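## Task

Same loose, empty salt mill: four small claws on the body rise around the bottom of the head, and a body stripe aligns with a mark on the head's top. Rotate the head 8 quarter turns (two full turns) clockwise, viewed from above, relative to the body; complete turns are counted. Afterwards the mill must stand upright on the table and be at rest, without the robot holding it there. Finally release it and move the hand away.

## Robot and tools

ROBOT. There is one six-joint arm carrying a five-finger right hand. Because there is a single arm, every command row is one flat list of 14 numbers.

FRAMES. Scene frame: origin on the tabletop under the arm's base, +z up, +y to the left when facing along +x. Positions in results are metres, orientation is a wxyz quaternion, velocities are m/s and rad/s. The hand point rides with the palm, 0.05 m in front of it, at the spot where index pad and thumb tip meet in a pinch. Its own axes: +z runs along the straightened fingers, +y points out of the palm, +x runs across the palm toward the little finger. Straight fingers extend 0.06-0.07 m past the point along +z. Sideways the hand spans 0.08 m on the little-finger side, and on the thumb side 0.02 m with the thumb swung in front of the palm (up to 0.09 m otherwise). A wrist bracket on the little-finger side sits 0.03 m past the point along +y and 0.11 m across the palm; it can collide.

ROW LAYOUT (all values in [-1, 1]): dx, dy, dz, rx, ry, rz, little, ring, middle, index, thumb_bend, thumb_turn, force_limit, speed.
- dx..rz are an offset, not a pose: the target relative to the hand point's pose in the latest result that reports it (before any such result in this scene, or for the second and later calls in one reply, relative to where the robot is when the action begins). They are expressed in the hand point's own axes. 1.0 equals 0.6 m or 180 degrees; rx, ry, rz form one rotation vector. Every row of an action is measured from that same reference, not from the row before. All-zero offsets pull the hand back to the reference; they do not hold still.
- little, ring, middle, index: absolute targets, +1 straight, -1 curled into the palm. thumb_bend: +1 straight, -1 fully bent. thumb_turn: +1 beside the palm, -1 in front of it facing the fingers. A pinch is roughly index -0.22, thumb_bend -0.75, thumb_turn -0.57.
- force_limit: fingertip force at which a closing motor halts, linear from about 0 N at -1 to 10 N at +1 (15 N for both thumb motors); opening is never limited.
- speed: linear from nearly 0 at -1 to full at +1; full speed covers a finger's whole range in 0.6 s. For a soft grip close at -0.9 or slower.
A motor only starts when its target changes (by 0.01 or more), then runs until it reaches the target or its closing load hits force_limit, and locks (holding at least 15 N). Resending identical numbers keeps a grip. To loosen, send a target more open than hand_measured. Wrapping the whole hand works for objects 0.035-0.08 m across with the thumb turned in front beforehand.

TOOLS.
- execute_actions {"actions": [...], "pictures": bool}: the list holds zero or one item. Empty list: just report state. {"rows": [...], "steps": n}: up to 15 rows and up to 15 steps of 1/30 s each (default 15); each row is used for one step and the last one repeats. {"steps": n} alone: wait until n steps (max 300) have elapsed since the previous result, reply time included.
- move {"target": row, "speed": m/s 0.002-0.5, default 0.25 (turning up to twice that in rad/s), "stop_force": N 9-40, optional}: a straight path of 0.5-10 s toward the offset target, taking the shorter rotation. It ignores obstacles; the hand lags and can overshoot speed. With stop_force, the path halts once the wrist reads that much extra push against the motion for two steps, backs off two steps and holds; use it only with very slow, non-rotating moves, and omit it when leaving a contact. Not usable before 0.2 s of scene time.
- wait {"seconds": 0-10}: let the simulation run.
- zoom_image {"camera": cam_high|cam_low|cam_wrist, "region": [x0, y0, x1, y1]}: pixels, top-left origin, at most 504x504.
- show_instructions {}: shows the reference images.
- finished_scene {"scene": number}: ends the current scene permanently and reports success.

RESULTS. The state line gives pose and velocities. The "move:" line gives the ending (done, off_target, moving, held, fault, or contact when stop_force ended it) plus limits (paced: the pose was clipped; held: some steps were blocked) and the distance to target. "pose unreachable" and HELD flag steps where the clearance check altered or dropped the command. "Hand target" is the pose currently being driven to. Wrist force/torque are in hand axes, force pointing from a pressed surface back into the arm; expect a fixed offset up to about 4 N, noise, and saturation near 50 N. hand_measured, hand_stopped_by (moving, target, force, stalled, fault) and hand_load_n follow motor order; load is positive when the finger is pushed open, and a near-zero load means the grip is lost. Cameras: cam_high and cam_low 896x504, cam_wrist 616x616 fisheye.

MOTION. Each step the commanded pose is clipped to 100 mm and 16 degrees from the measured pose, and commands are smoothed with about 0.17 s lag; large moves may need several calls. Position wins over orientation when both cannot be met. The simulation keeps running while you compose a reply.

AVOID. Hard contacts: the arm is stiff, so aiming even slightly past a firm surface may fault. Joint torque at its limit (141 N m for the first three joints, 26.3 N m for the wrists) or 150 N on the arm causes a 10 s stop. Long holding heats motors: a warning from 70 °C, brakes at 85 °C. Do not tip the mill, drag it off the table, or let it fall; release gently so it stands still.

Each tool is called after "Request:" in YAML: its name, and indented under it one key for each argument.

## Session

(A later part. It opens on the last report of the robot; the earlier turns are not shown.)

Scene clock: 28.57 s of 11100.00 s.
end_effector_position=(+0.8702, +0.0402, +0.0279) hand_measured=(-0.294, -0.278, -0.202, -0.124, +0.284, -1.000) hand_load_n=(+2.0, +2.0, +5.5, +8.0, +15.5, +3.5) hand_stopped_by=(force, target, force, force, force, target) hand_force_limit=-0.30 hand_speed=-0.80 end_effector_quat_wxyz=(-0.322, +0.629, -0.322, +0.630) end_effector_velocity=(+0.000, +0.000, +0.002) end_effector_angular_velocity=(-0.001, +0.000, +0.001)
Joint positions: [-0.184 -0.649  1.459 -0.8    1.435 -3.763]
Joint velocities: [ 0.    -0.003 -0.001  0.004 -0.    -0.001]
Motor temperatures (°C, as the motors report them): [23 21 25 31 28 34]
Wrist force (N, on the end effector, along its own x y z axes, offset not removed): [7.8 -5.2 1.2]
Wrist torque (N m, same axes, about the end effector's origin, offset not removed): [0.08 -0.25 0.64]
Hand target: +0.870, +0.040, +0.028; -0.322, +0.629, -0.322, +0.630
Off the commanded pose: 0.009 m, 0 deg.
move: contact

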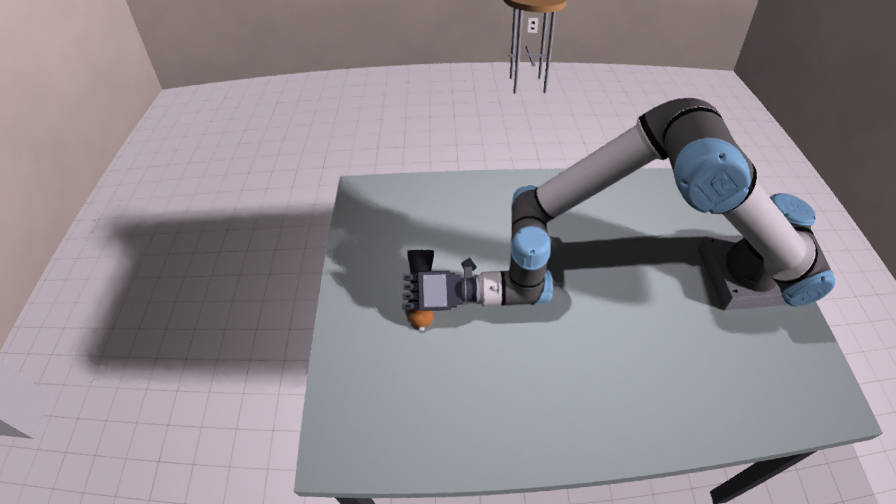

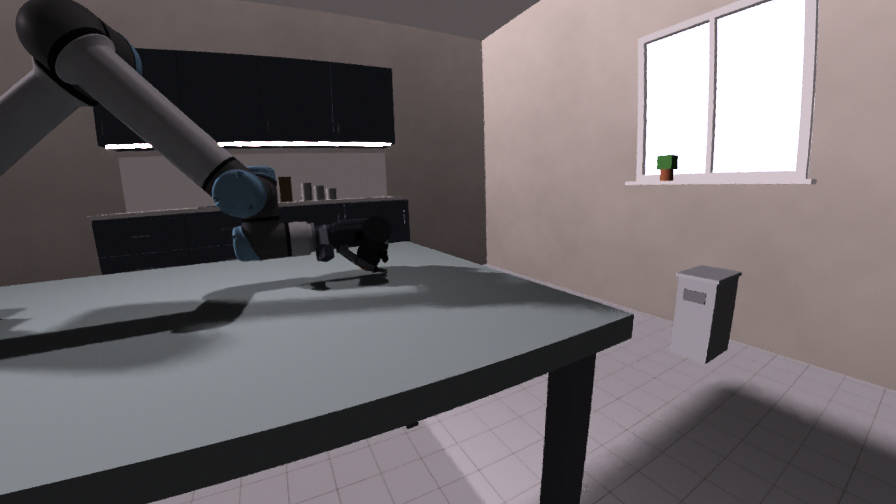

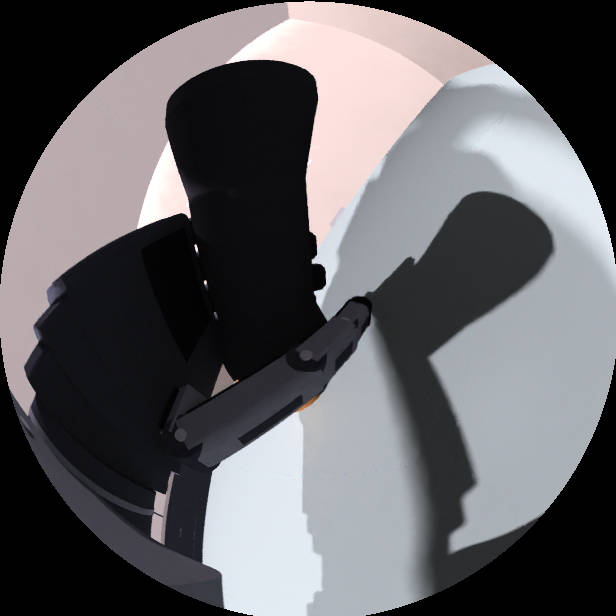

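Request:
move:
  target: [0,0,0,0,0,0,-0.3,-0.28,-0.98,-0.98,-0.98,-1,-0.3,-0.8]
  speed: 0.004

Request:
move:
  target: [-0.0002,0.0003,-0.0667,0,0,0,-0.3,-0.28,-0.98,-0.98,-0.98,-1,-0.3,-0.8]
  speed: 0.02

Request:
zoom_image:
  camera: "cam_high"
  region: [380, 240, 520, 350]

Scene clock: 31.07 s of 11100.00 s.
end_effector_position=(+0.8702, +0.0402, +0.0280) hand_measured=(-0.294, -0.278, -0.202, -0.124, +0.284, -1.000) hand_load_n=(+1.5, +2.0, +5.5, +8.5, +16.0, +3.5) hand_stopped_by=(force, target, force, force, force, target) hand_force_limit=-0.30 hand_speed=-0.80 end_effector_quat_wxyz=(-0.322, +0.629, -0.322, +0.630) end_effector_velocity=(+0.000, -0.000, -0.000) end_effector_angular_velocity=(+0.000, -0.001, -0.000)
Joint positions: [-0.184 -0.649  1.459 -0.8    1.435 -3.763]
Joint velocities: [ 0.     0.001 -0.    -0.001  0.     0.   ]
Motor temperatures (°C, as the motors report them): [23 21 25 31 28 34]
Wrist force (N, on the end effector, along its own x y z axes, offset not removed): [6.5 -2.0 1.7]
Wrist torque (N m, same axes, about the end effector's origin, offset not removed): [0.44 -0.18 0.59]
Hand target: +0.870, +0.040, +0.028; -0.322, +0.629, -0.322, +0.630
Off the commanded pose: 0.000 m, 0 deg.
move: done

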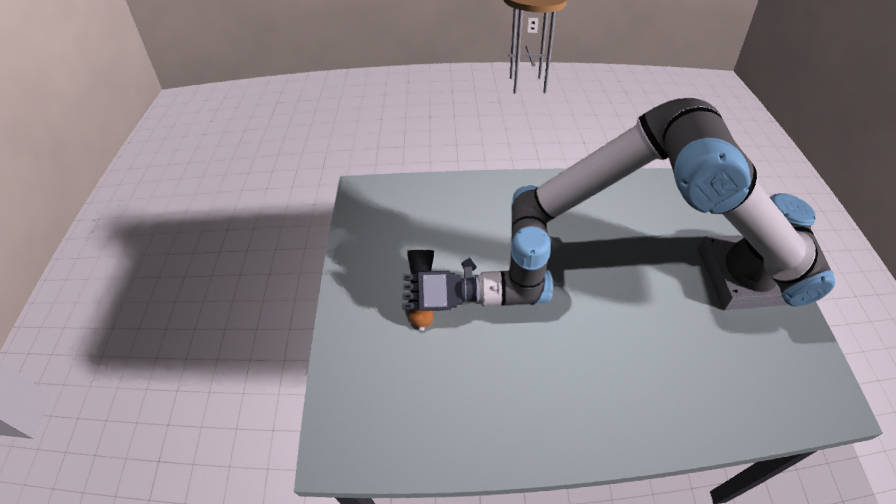

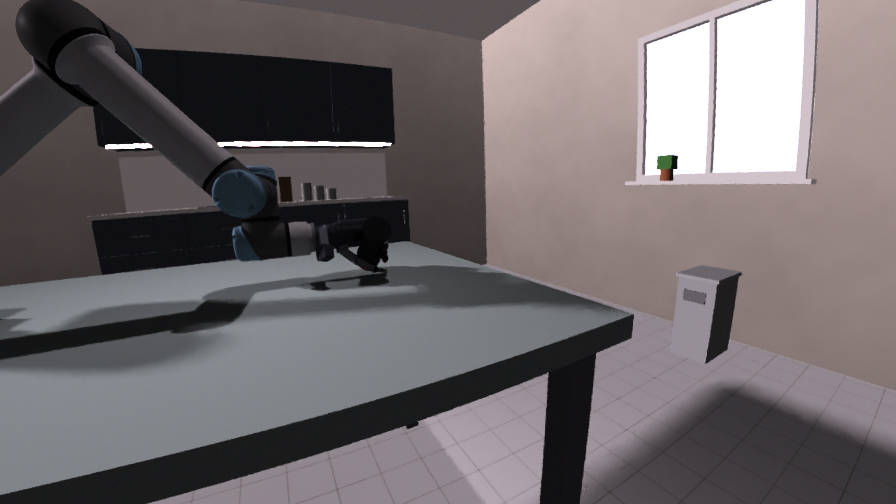

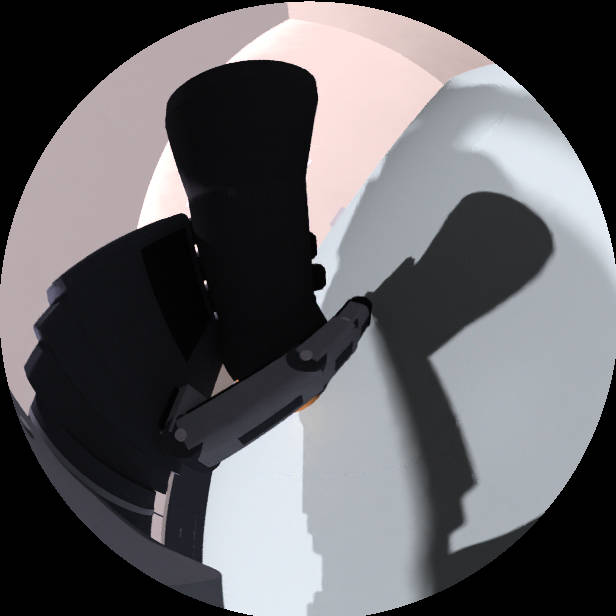

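Scene clock: 33.37 s of 11100.00 s.
end_effector_position=(+0.8305, +0.0402, +0.0277) hand_measured=(-0.294, -0.280, -0.202, -0.124, +0.284, -1.000) hand_load_n=(+0.5, +1.0, +5.0, +9.0, +15.5, +7.0) hand_stopped_by=(force, target, force, force, force, target) hand_force_limit=-0.30 hand_speed=-0.80 end_effector_quat_wxyz=(-0.322, +0.629, -0.322, +0.630) end_effector_velocity=(-0.003, -0.000, +0.000) end_effector_angular_velocity=(-0.002, +0.000, -0.000)
Joint positions: [-0.193 -0.712  1.603 -0.88   1.426 -3.763]
Joint velocities: [-0.001 -0.005  0.011 -0.006 -0.    -0.002]
Motor temperatures (°C, as the motors report them): [23 21 25 31 28 34]
Wrist force (N, on the end effector, along its own x y z axes, offset not removed): [2.4 -3.5 7.0]
Wrist torque (N m, same axes, about the end effector's origin, offset not removed): [0.19 0.09 0.76]
Hand target: +0.830, +0.040, +0.028; -0.322, +0.629, -0.322, +0.630
Off the commanded pose: 0.000 m, 0 deg.
move: done

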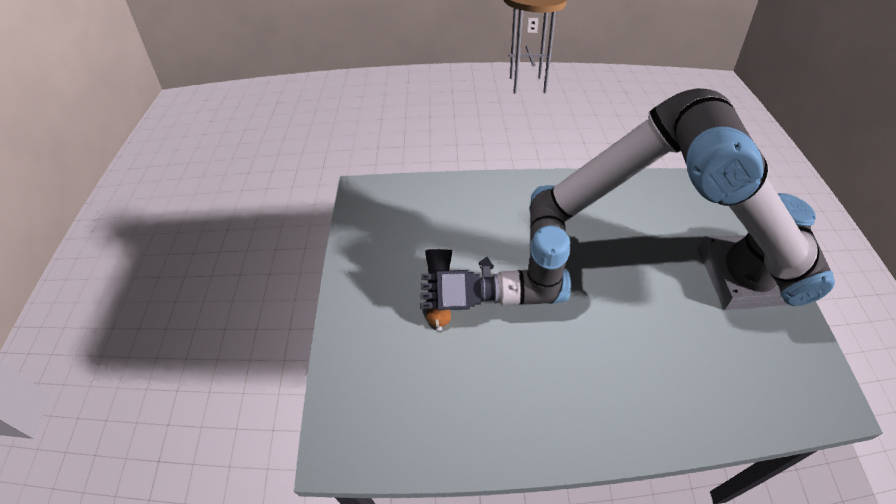

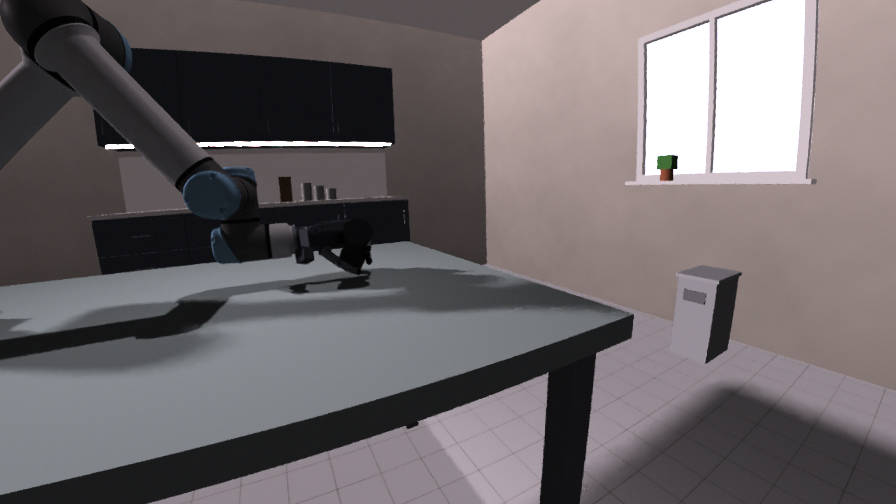

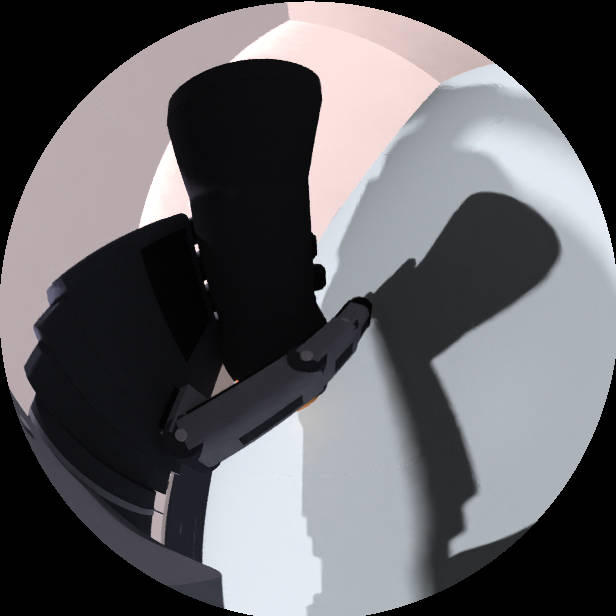

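Region (380, 240, 520, 350) of cam_high's 896x504 image, scaled by 3.600, with more detail than that image has; it fills the top 396 rows of this view, and the rest is white.

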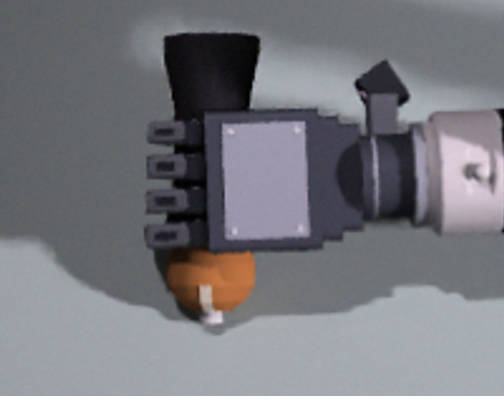

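Request:
execute_actions:
  actions: []

Scene clock: 39.17 s of 11100.00 s.
end_effector_position=(+0.8301, +0.0402, +0.0277) hand_measured=(-0.294, -0.280, -0.202, -0.124, +0.284, -1.000) hand_load_n=(+0.5, +1.0, +5.0, +9.0, +15.5, +7.5) hand_stopped_by=(force, target, force, force, force, target) hand_force_limit=-0.30 hand_speed=-0.80 end_effector_quat_wxyz=(-0.322, +0.629, -0.322, +0.630) end_effector_velocity=(-0.000, +0.000, +0.000) end_effector_angular_velocity=(+0.001, +0.001, -0.000)
Joint positions: [-0.193 -0.713  1.604 -0.881  1.426 -3.763]
Joint velocities: [ 0.    -0.    -0.     0.001  0.001  0.001]
Motor temperatures (°C, as the motors report them): [23 21 25 31 28 34]
Wrist force (N, on the end effector, along its own x y z axes, offset not removed): [2.7 -5.0 5.0]
Wrist torque (N m, same axes, about the end effector's origin, offset not removed): [0.18 0.12 0.60]
Hand target: +0.830, +0.040, +0.028; -0.322, +0.629, -0.322, +0.630
Off the commanded pose: 0.000 m, 0 deg.
Steps of this call (steps 1 to 90: nothing new was sent; then 2.80 s passed at rest). Readings (end_effector_position | what the end effector reports):
1: (+0.8304, +0.0402, +0.0277) | hand_measured=(-0.294, -0.280, -0.202, -0.124, +0.284, -1.000) hand_load_n=(+0.5, +1.0, +5.0, +9.0, +15.5, +7.5) hand_stopped_by=(force, target, force, force, force, target) hand_force_limit=-0.30 hand_speed=-0.80
2: (+0.8304, +0.0402, +0.0277) | hand_measured=(-0.294, -0.280, -0.202, -0.124, +0.284, -1.000) hand_load_n=(+0.5, +1.0, +5.0, +9.0, +15.5, +7.5) hand_stopped_by=(force, target, force, force, force, target) hand_force_limit=-0.30 hand_speed=-0.80
4: (+0.8303, +0.0402, +0.0277) | hand_measured=(-0.294, -0.280, -0.202, -0.124, +0.284, -1.000) hand_load_n=(+0.5, +1.0, +5.0, +9.0, +15.5, +7.5) hand_stopped_by=(force, target, force, force, force, target) hand_force_limit=-0.30 hand_speed=-0.80
8: (+0.8302, +0.0402, +0.0277) | hand_measured=(-0.294, -0.280, -0.202, -0.124, +0.284, -1.000) hand_load_n=(+0.5, +1.0, +5.0, +9.0, +15.5, +7.5) hand_stopped_by=(force, target, force, force, force, target) hand_force_limit=-0.30 hand_speed=-0.80
90: the state above

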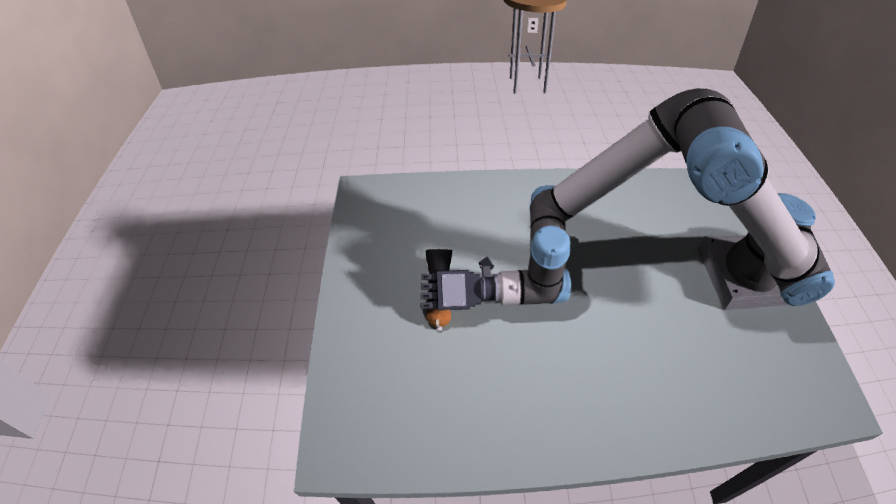

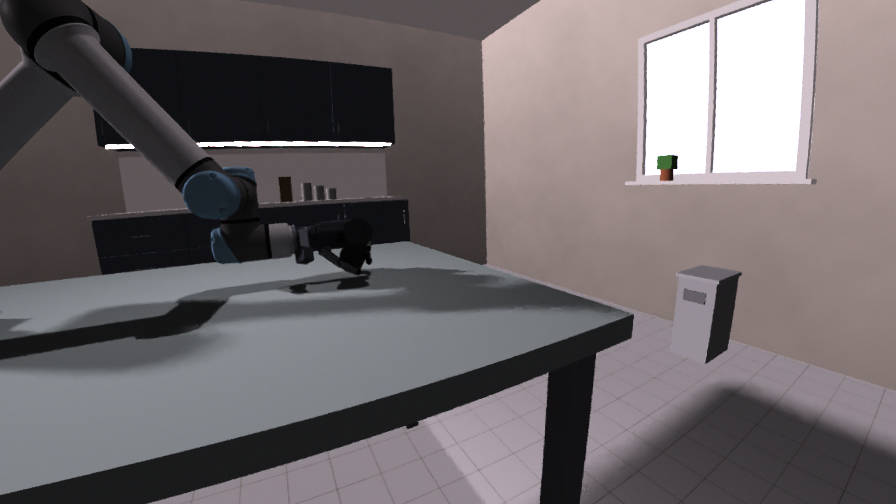

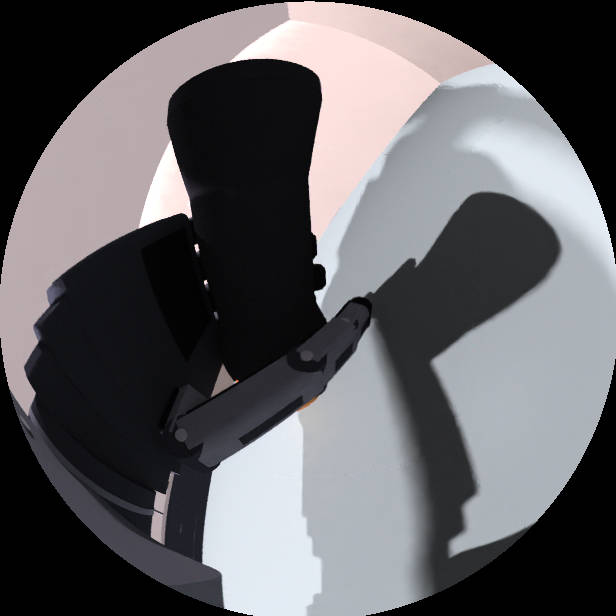

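Request:
move:
  target: [0,0,-0.0833,0,0,0,-0.3,-0.28,-0.98,-0.98,-0.98,-1,-0.3,-0.8]
  speed: 0.02

Scene clock: 43.23 s of 11100.00 s.
end_effector_position=(+0.7806, +0.0403, +0.0276) hand_measured=(-0.294, -0.280, -0.202, -0.124, +0.284, -1.000) hand_load_n=(+0.5, +1.0, +5.0, +9.0, +15.5, +7.0) hand_stopped_by=(force, target, force, force, force, target) hand_force_limit=-0.30 hand_speed=-0.80 end_effector_quat_wxyz=(-0.322, +0.629, -0.322, +0.630) end_effector_velocity=(-0.003, +0.000, -0.000) end_effector_angular_velocity=(+0.000, +0.000, +0.000)
Joint positions: [-0.207 -0.785  1.771 -0.976  1.412 -3.763]
Joint velocities: [-0.001 -0.004  0.01  -0.007 -0.001  0.   ]
Motor temperatures (°C, as the motors report them): [23 21 25 31 28 34]
Wrist force (N, on the end effector, along its own x y z axes, offset not removed): [1.6 -5.0 4.4]
Wrist torque (N m, same axes, about the end effector's origin, offset not removed): [0.17 0.15 0.65]
Hand target: +0.780, +0.040, +0.028; -0.322, +0.629, -0.322, +0.630
Off the commanded pose: 0.000 m, 0 deg.
move: done

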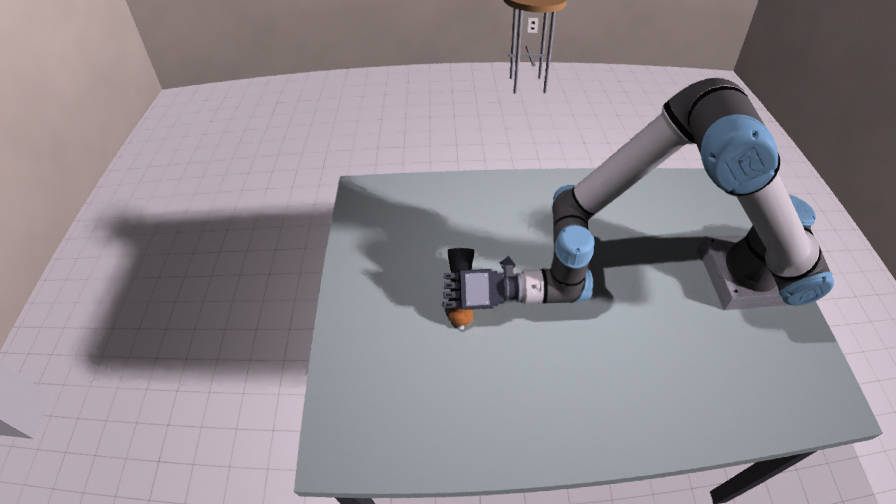

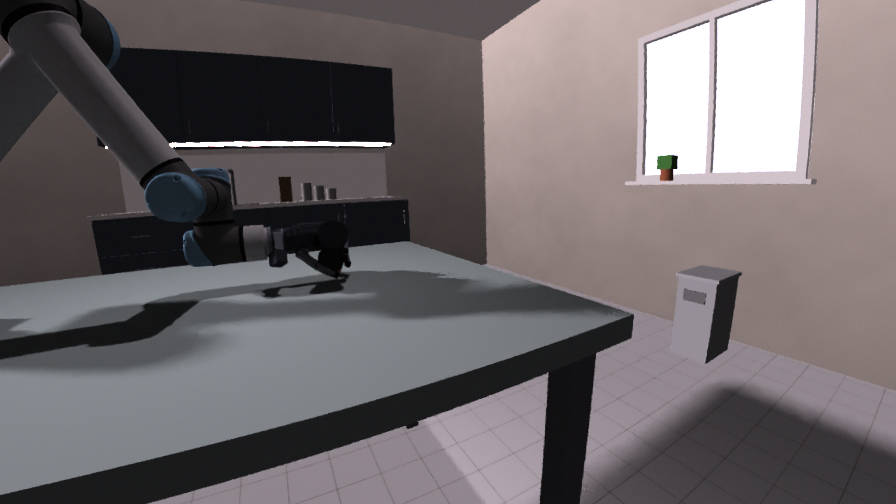

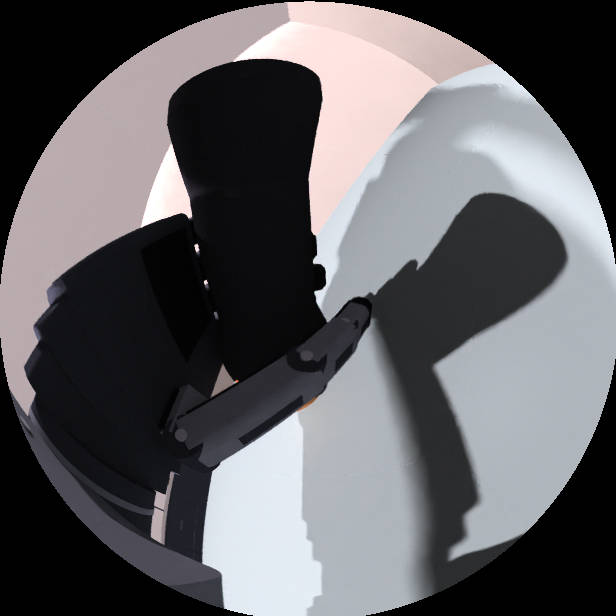

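Request:
move:
  target: [0,0,-0.1675,0,0,0,-0.3,-0.28,-0.98,-0.98,-0.98,-1,-0.3,-0.8]
  speed: 0.025

Request:
zoom_image:
  camera: "cam_high"
  region: [460,280,560,345]

Scene clock: 49.33 s of 11100.00 s.
end_effector_position=(+0.6804, +0.0404, +0.0275) hand_measured=(-0.294, -0.280, -0.202, -0.124, +0.284, -1.000) hand_load_n=(+0.5, +1.0, +5.0, +9.0, +15.5, +7.0) hand_stopped_by=(force, target, force, force, force, target) hand_force_limit=-0.30 hand_speed=-0.80 end_effector_quat_wxyz=(-0.322, +0.629, -0.322, +0.630) end_effector_velocity=(-0.002, -0.000, +0.001) end_effector_angular_velocity=(-0.000, -0.001, -0.000)
Joint positions: [-0.245 -0.91   2.081 -1.16   1.374 -3.763]
Joint velocities: [-0.001 -0.003  0.007 -0.005 -0.001 -0.   ]
Motor temperatures (°C, as the motors report them): [23 21 25 31 28 34]
Wrist force (N, on the end effector, along its own x y z axes, offset not removed): [1.6 -4.0 6.0]
Wrist torque (N m, same axes, about the end effector's origin, offset not removed): [0.16 0.13 0.60]
Hand target: +0.680, +0.040, +0.028; -0.322, +0.629, -0.322, +0.630
Off the commanded pose: 0.000 m, 0 deg.
move: done

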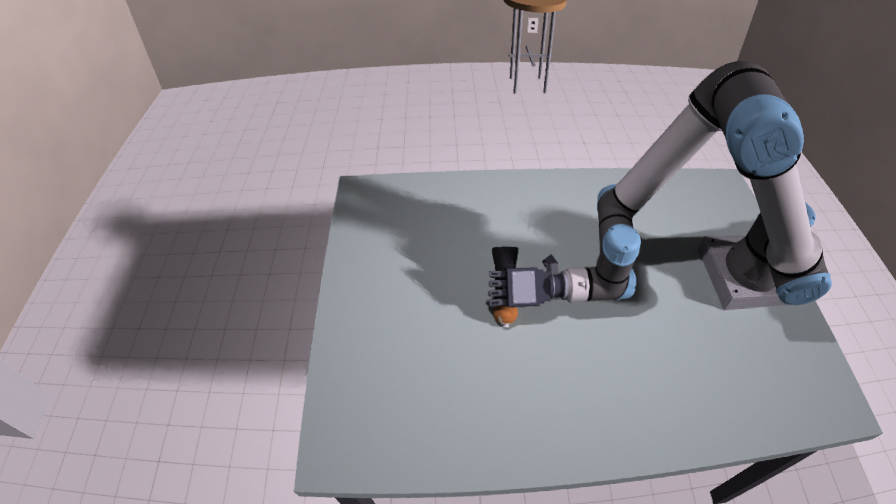

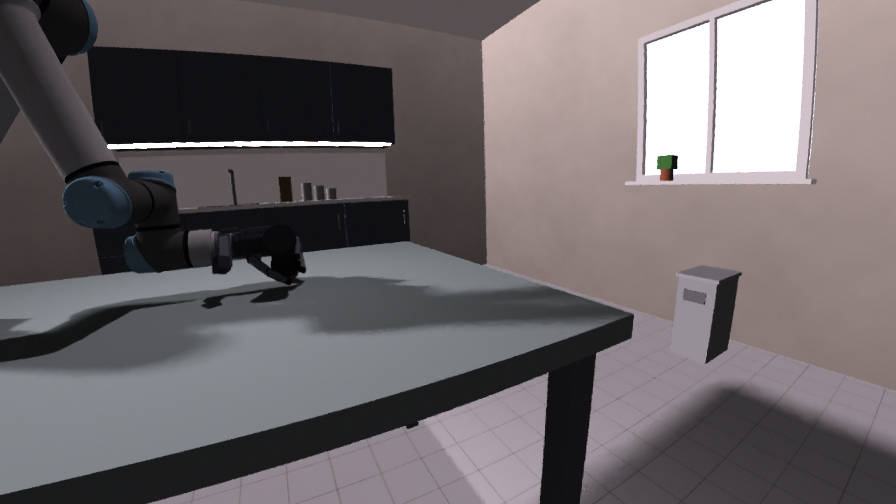

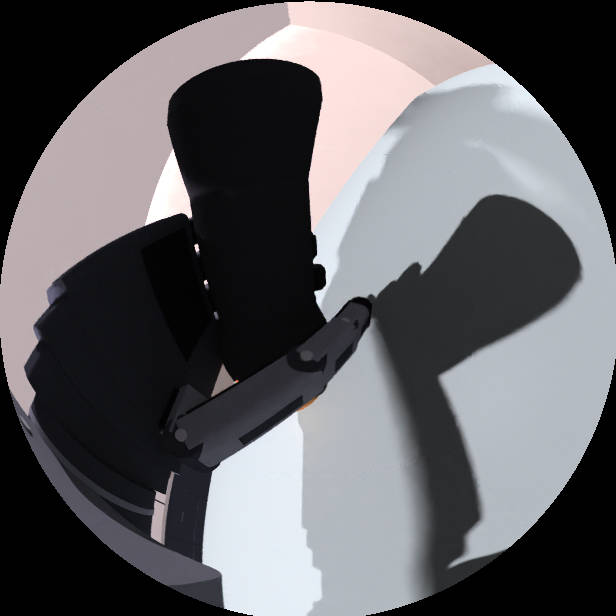

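Region (460, 280, 560, 345) of cam_high's 896x504 image, scaled by 5.040, with more detail than that image has; it fills the top 328 rows of this view, and the rest is white.

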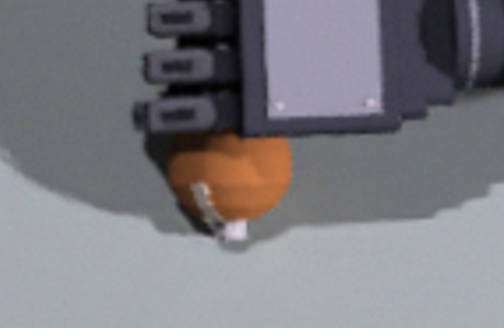

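Request:
move:
  target: [0,0,-0.0275,0,0,0,-0.3,-0.28,-0.98,-0.98,-0.98,-1,-0.3,-0.8]
  speed: 0.02

Request:
zoom_image:
  camera: "cam_high"
  region: [460,280,560,345]

Scene clock: 51.80 s of 11100.00 s.
end_effector_position=(+0.6643, +0.0404, +0.0275) hand_measured=(-0.294, -0.280, -0.202, -0.124, +0.284, -1.000) hand_load_n=(+0.5, +1.0, +5.0, +9.0, +15.5, +7.0) hand_stopped_by=(force, target, force, force, force, target) hand_force_limit=-0.30 hand_speed=-0.80 end_effector_quat_wxyz=(-0.322, +0.629, -0.322, +0.630) end_effector_velocity=(-0.003, -0.000, +0.000) end_effector_angular_velocity=(-0.001, -0.001, +0.000)
Joint positions: [-0.253 -0.928  2.128 -1.19   1.366 -3.764]
Joint velocities: [-0.002 -0.004  0.009 -0.006 -0.002 -0.001]
Motor temperatures (°C, as the motors report them): [23 21 25 31 28 34]
Wrist force (N, on the end effector, along its own x y z axes, offset not removed): [1.3 -4.9 5.0]
Wrist torque (N m, same axes, about the end effector's origin, offset not removed): [0.08 0.17 0.64]
Hand target: +0.664, +0.040, +0.028; -0.322, +0.629, -0.322, +0.630
Off the commanded pose: 0.000 m, 0 deg.
move: done

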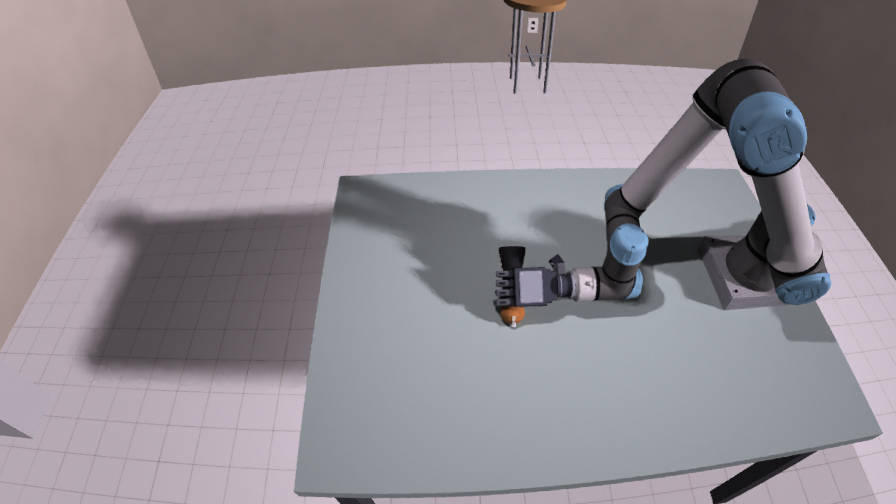

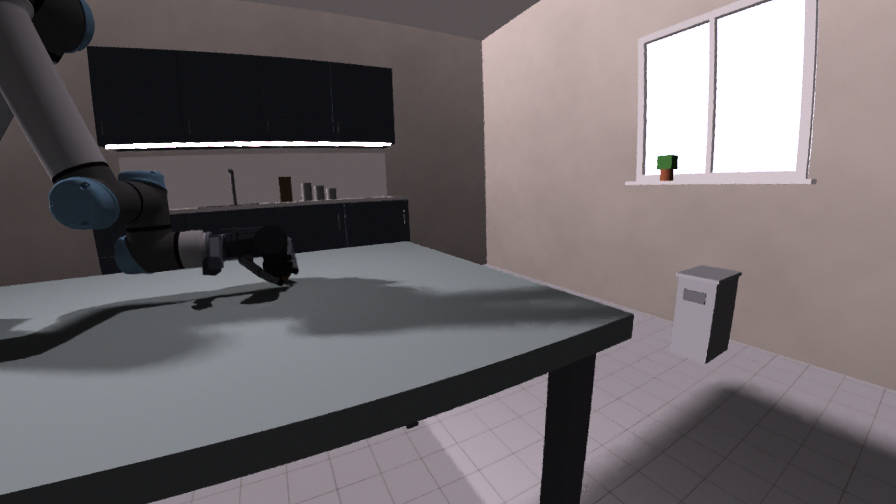

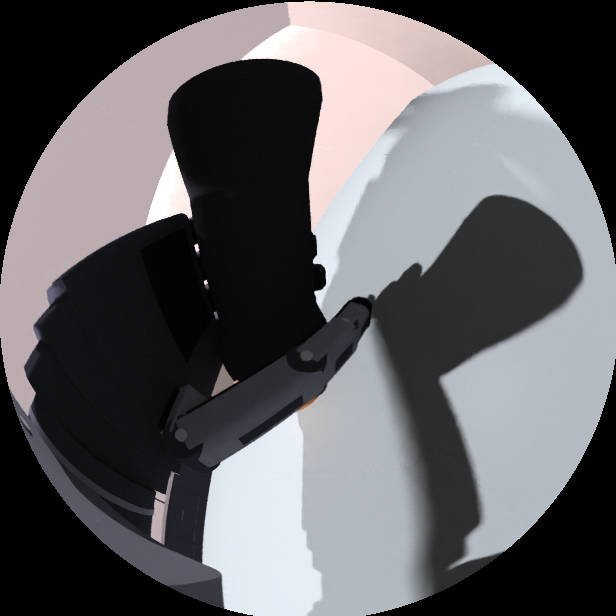

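Region (460, 280, 560, 345) of cam_high's 896x504 image, scaled by 5.040, with more detail than that image has; it fills the top 328 rows of this view, and the rest is white.

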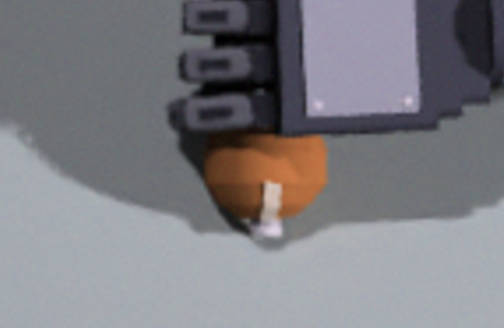

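Request:
move:
  target: [0,0,-0.207,0,0,0,-0.3,-0.28,-0.98,-0.98,-0.98,-1,-0.3,-0.8]
  speed: 0.025

Request:
zoom_image:
  camera: "cam_high"
  region: [520,275,620,340]

Scene clock: 58.13 s of 11100.00 s.
end_effector_position=(+0.5405, +0.0406, +0.0273) hand_measured=(-0.294, -0.280, -0.204, -0.126, +0.282, -1.000) hand_load_n=(+0.0, +1.5, +0.0, +4.5, +9.0, +7.5) hand_stopped_by=(force, target, force, force, force, target) hand_force_limit=-0.30 hand_speed=-0.80 end_effector_quat_wxyz=(-0.322, +0.629, -0.322, +0.630) end_effector_velocity=(-0.002, -0.000, +0.001) end_effector_angular_velocity=(-0.002, -0.004, +0.001)
Joint positions: [-0.345 -1.034  2.485 -1.44   1.274 -3.765]
Joint velocities: [-0.003 -0.003  0.008 -0.01  -0.004 -0.   ]
Motor temperatures (°C, as the motors report them): [23 21 25 31 28 34]
Wrist force (N, on the end effector, along its own x y z axes, offset not removed): [-4.7 9.3 2.3]
Wrist torque (N m, same axes, about the end effector's origin, offset not removed): [0.57 0.15 0.31]
Hand target: +0.540, +0.041, +0.027; -0.322, +0.629, -0.322, +0.630
Off the commanded pose: 0.000 m, 0 deg.
move: done

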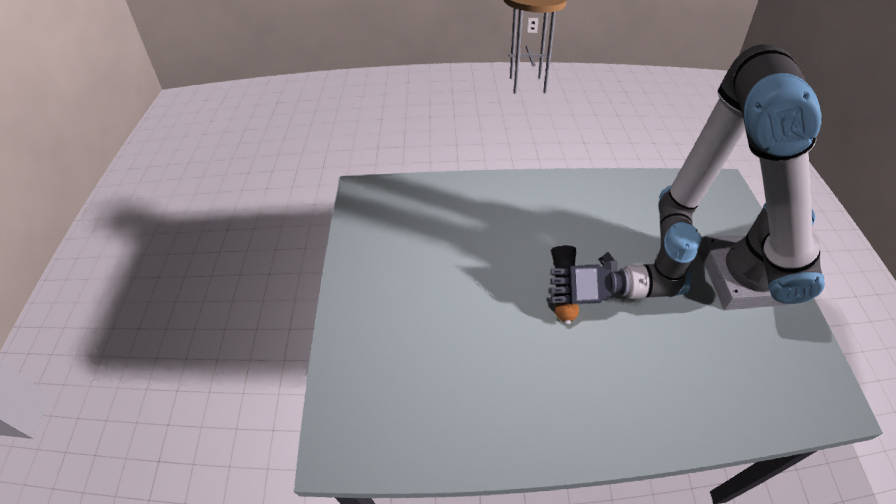

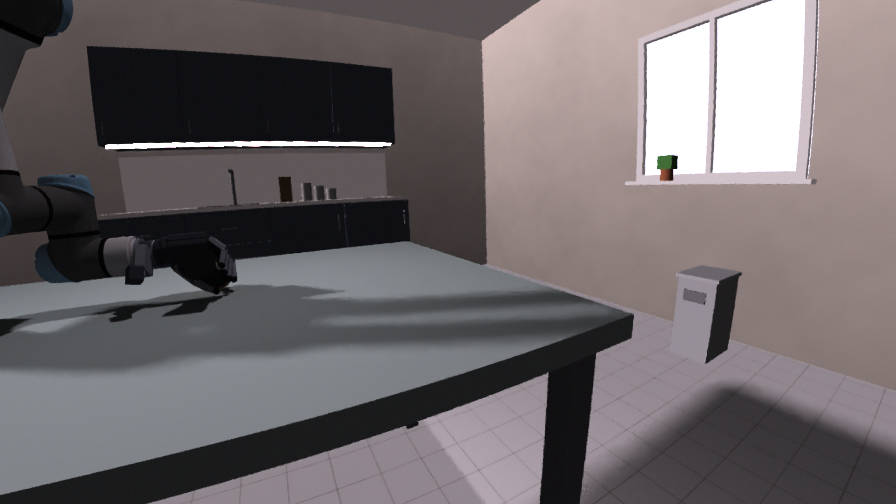

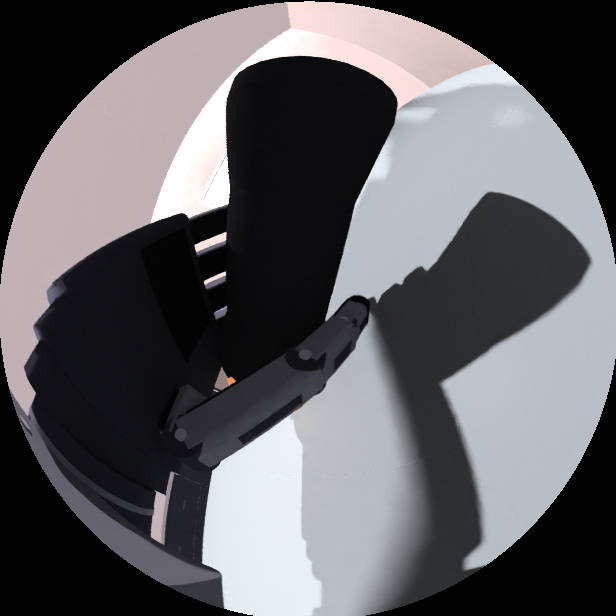

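Region (520, 275, 620, 340) of cam_high's 896x504 image, scaled by 5.040, with more detail than that image has; it fills the top 328 rows of this view, and the rest is white.

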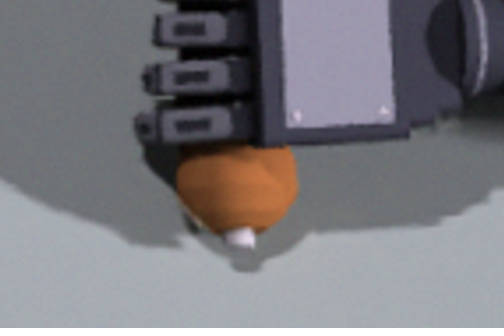

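Request:
move:
  target: [0.01,-0.014,0,0,0,0,-0.6,-0.6,-1,-1,-1,-1,-0.2,-0.9]
  speed: 0.02

Scene clock: 60.47 s of 11100.00 s.
end_effector_position=(+0.5405, +0.0406, +0.0373) hand_measured=(-0.326, -0.288, -0.246, -0.126, +0.282, -1.000) hand_load_n=(+4.0, +1.5, +4.5, +3.0, +10.5, +8.0) hand_stopped_by=(force, force, force, force, force, target) hand_force_limit=-0.20 hand_speed=-0.90 end_effector_quat_wxyz=(-0.322, +0.629, -0.322, +0.630) end_effector_velocity=(-0.000, +0.000, +0.003) end_effector_angular_velocity=(-0.001, -0.000, -0.000)
Joint positions: [-0.345 -1.072  2.487 -1.404  1.274 -3.764]
Joint velocities: [ 0.    -0.012  0.001  0.011  0.    -0.001]
Motor temperatures (°C, as the motors report them): [23 21 25 31 28 34]
Wrist force (N, on the end effector, along its own x y z axes, offset not removed): [-5.3 8.8 2.3]
Wrist torque (N m, same axes, about the end effector's origin, offset not removed): [0.57 0.20 0.23]
Hand target: +0.540, +0.041, +0.038; -0.322, +0.629, -0.322, +0.630
Off the commanded pose: 0.000 m, 0 deg.
move: done

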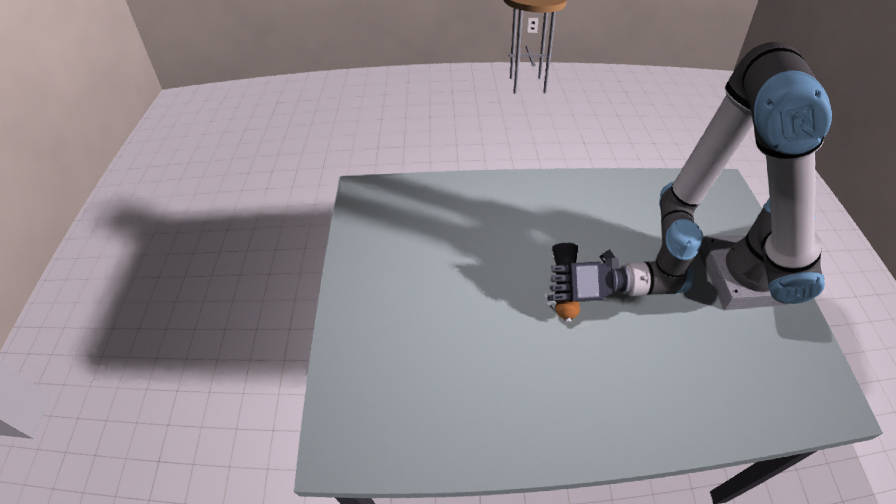

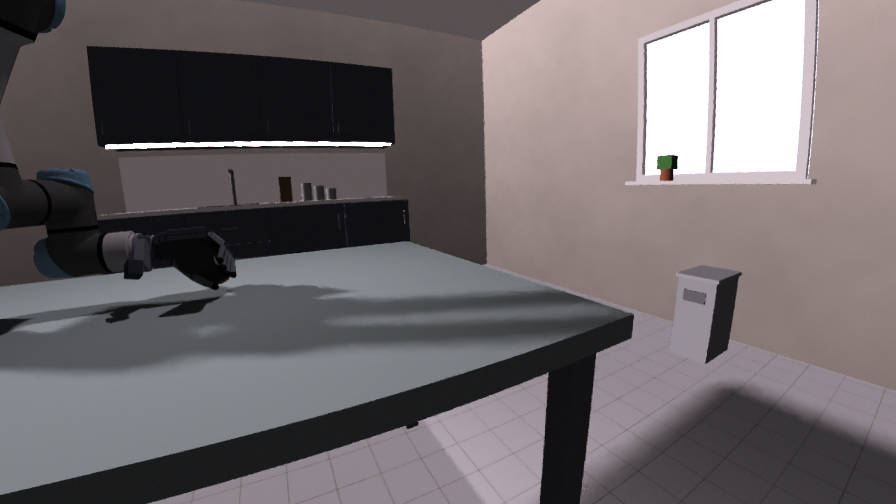

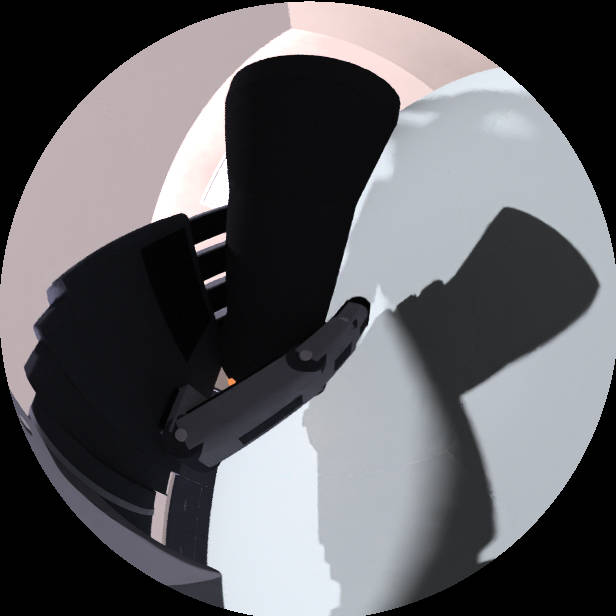

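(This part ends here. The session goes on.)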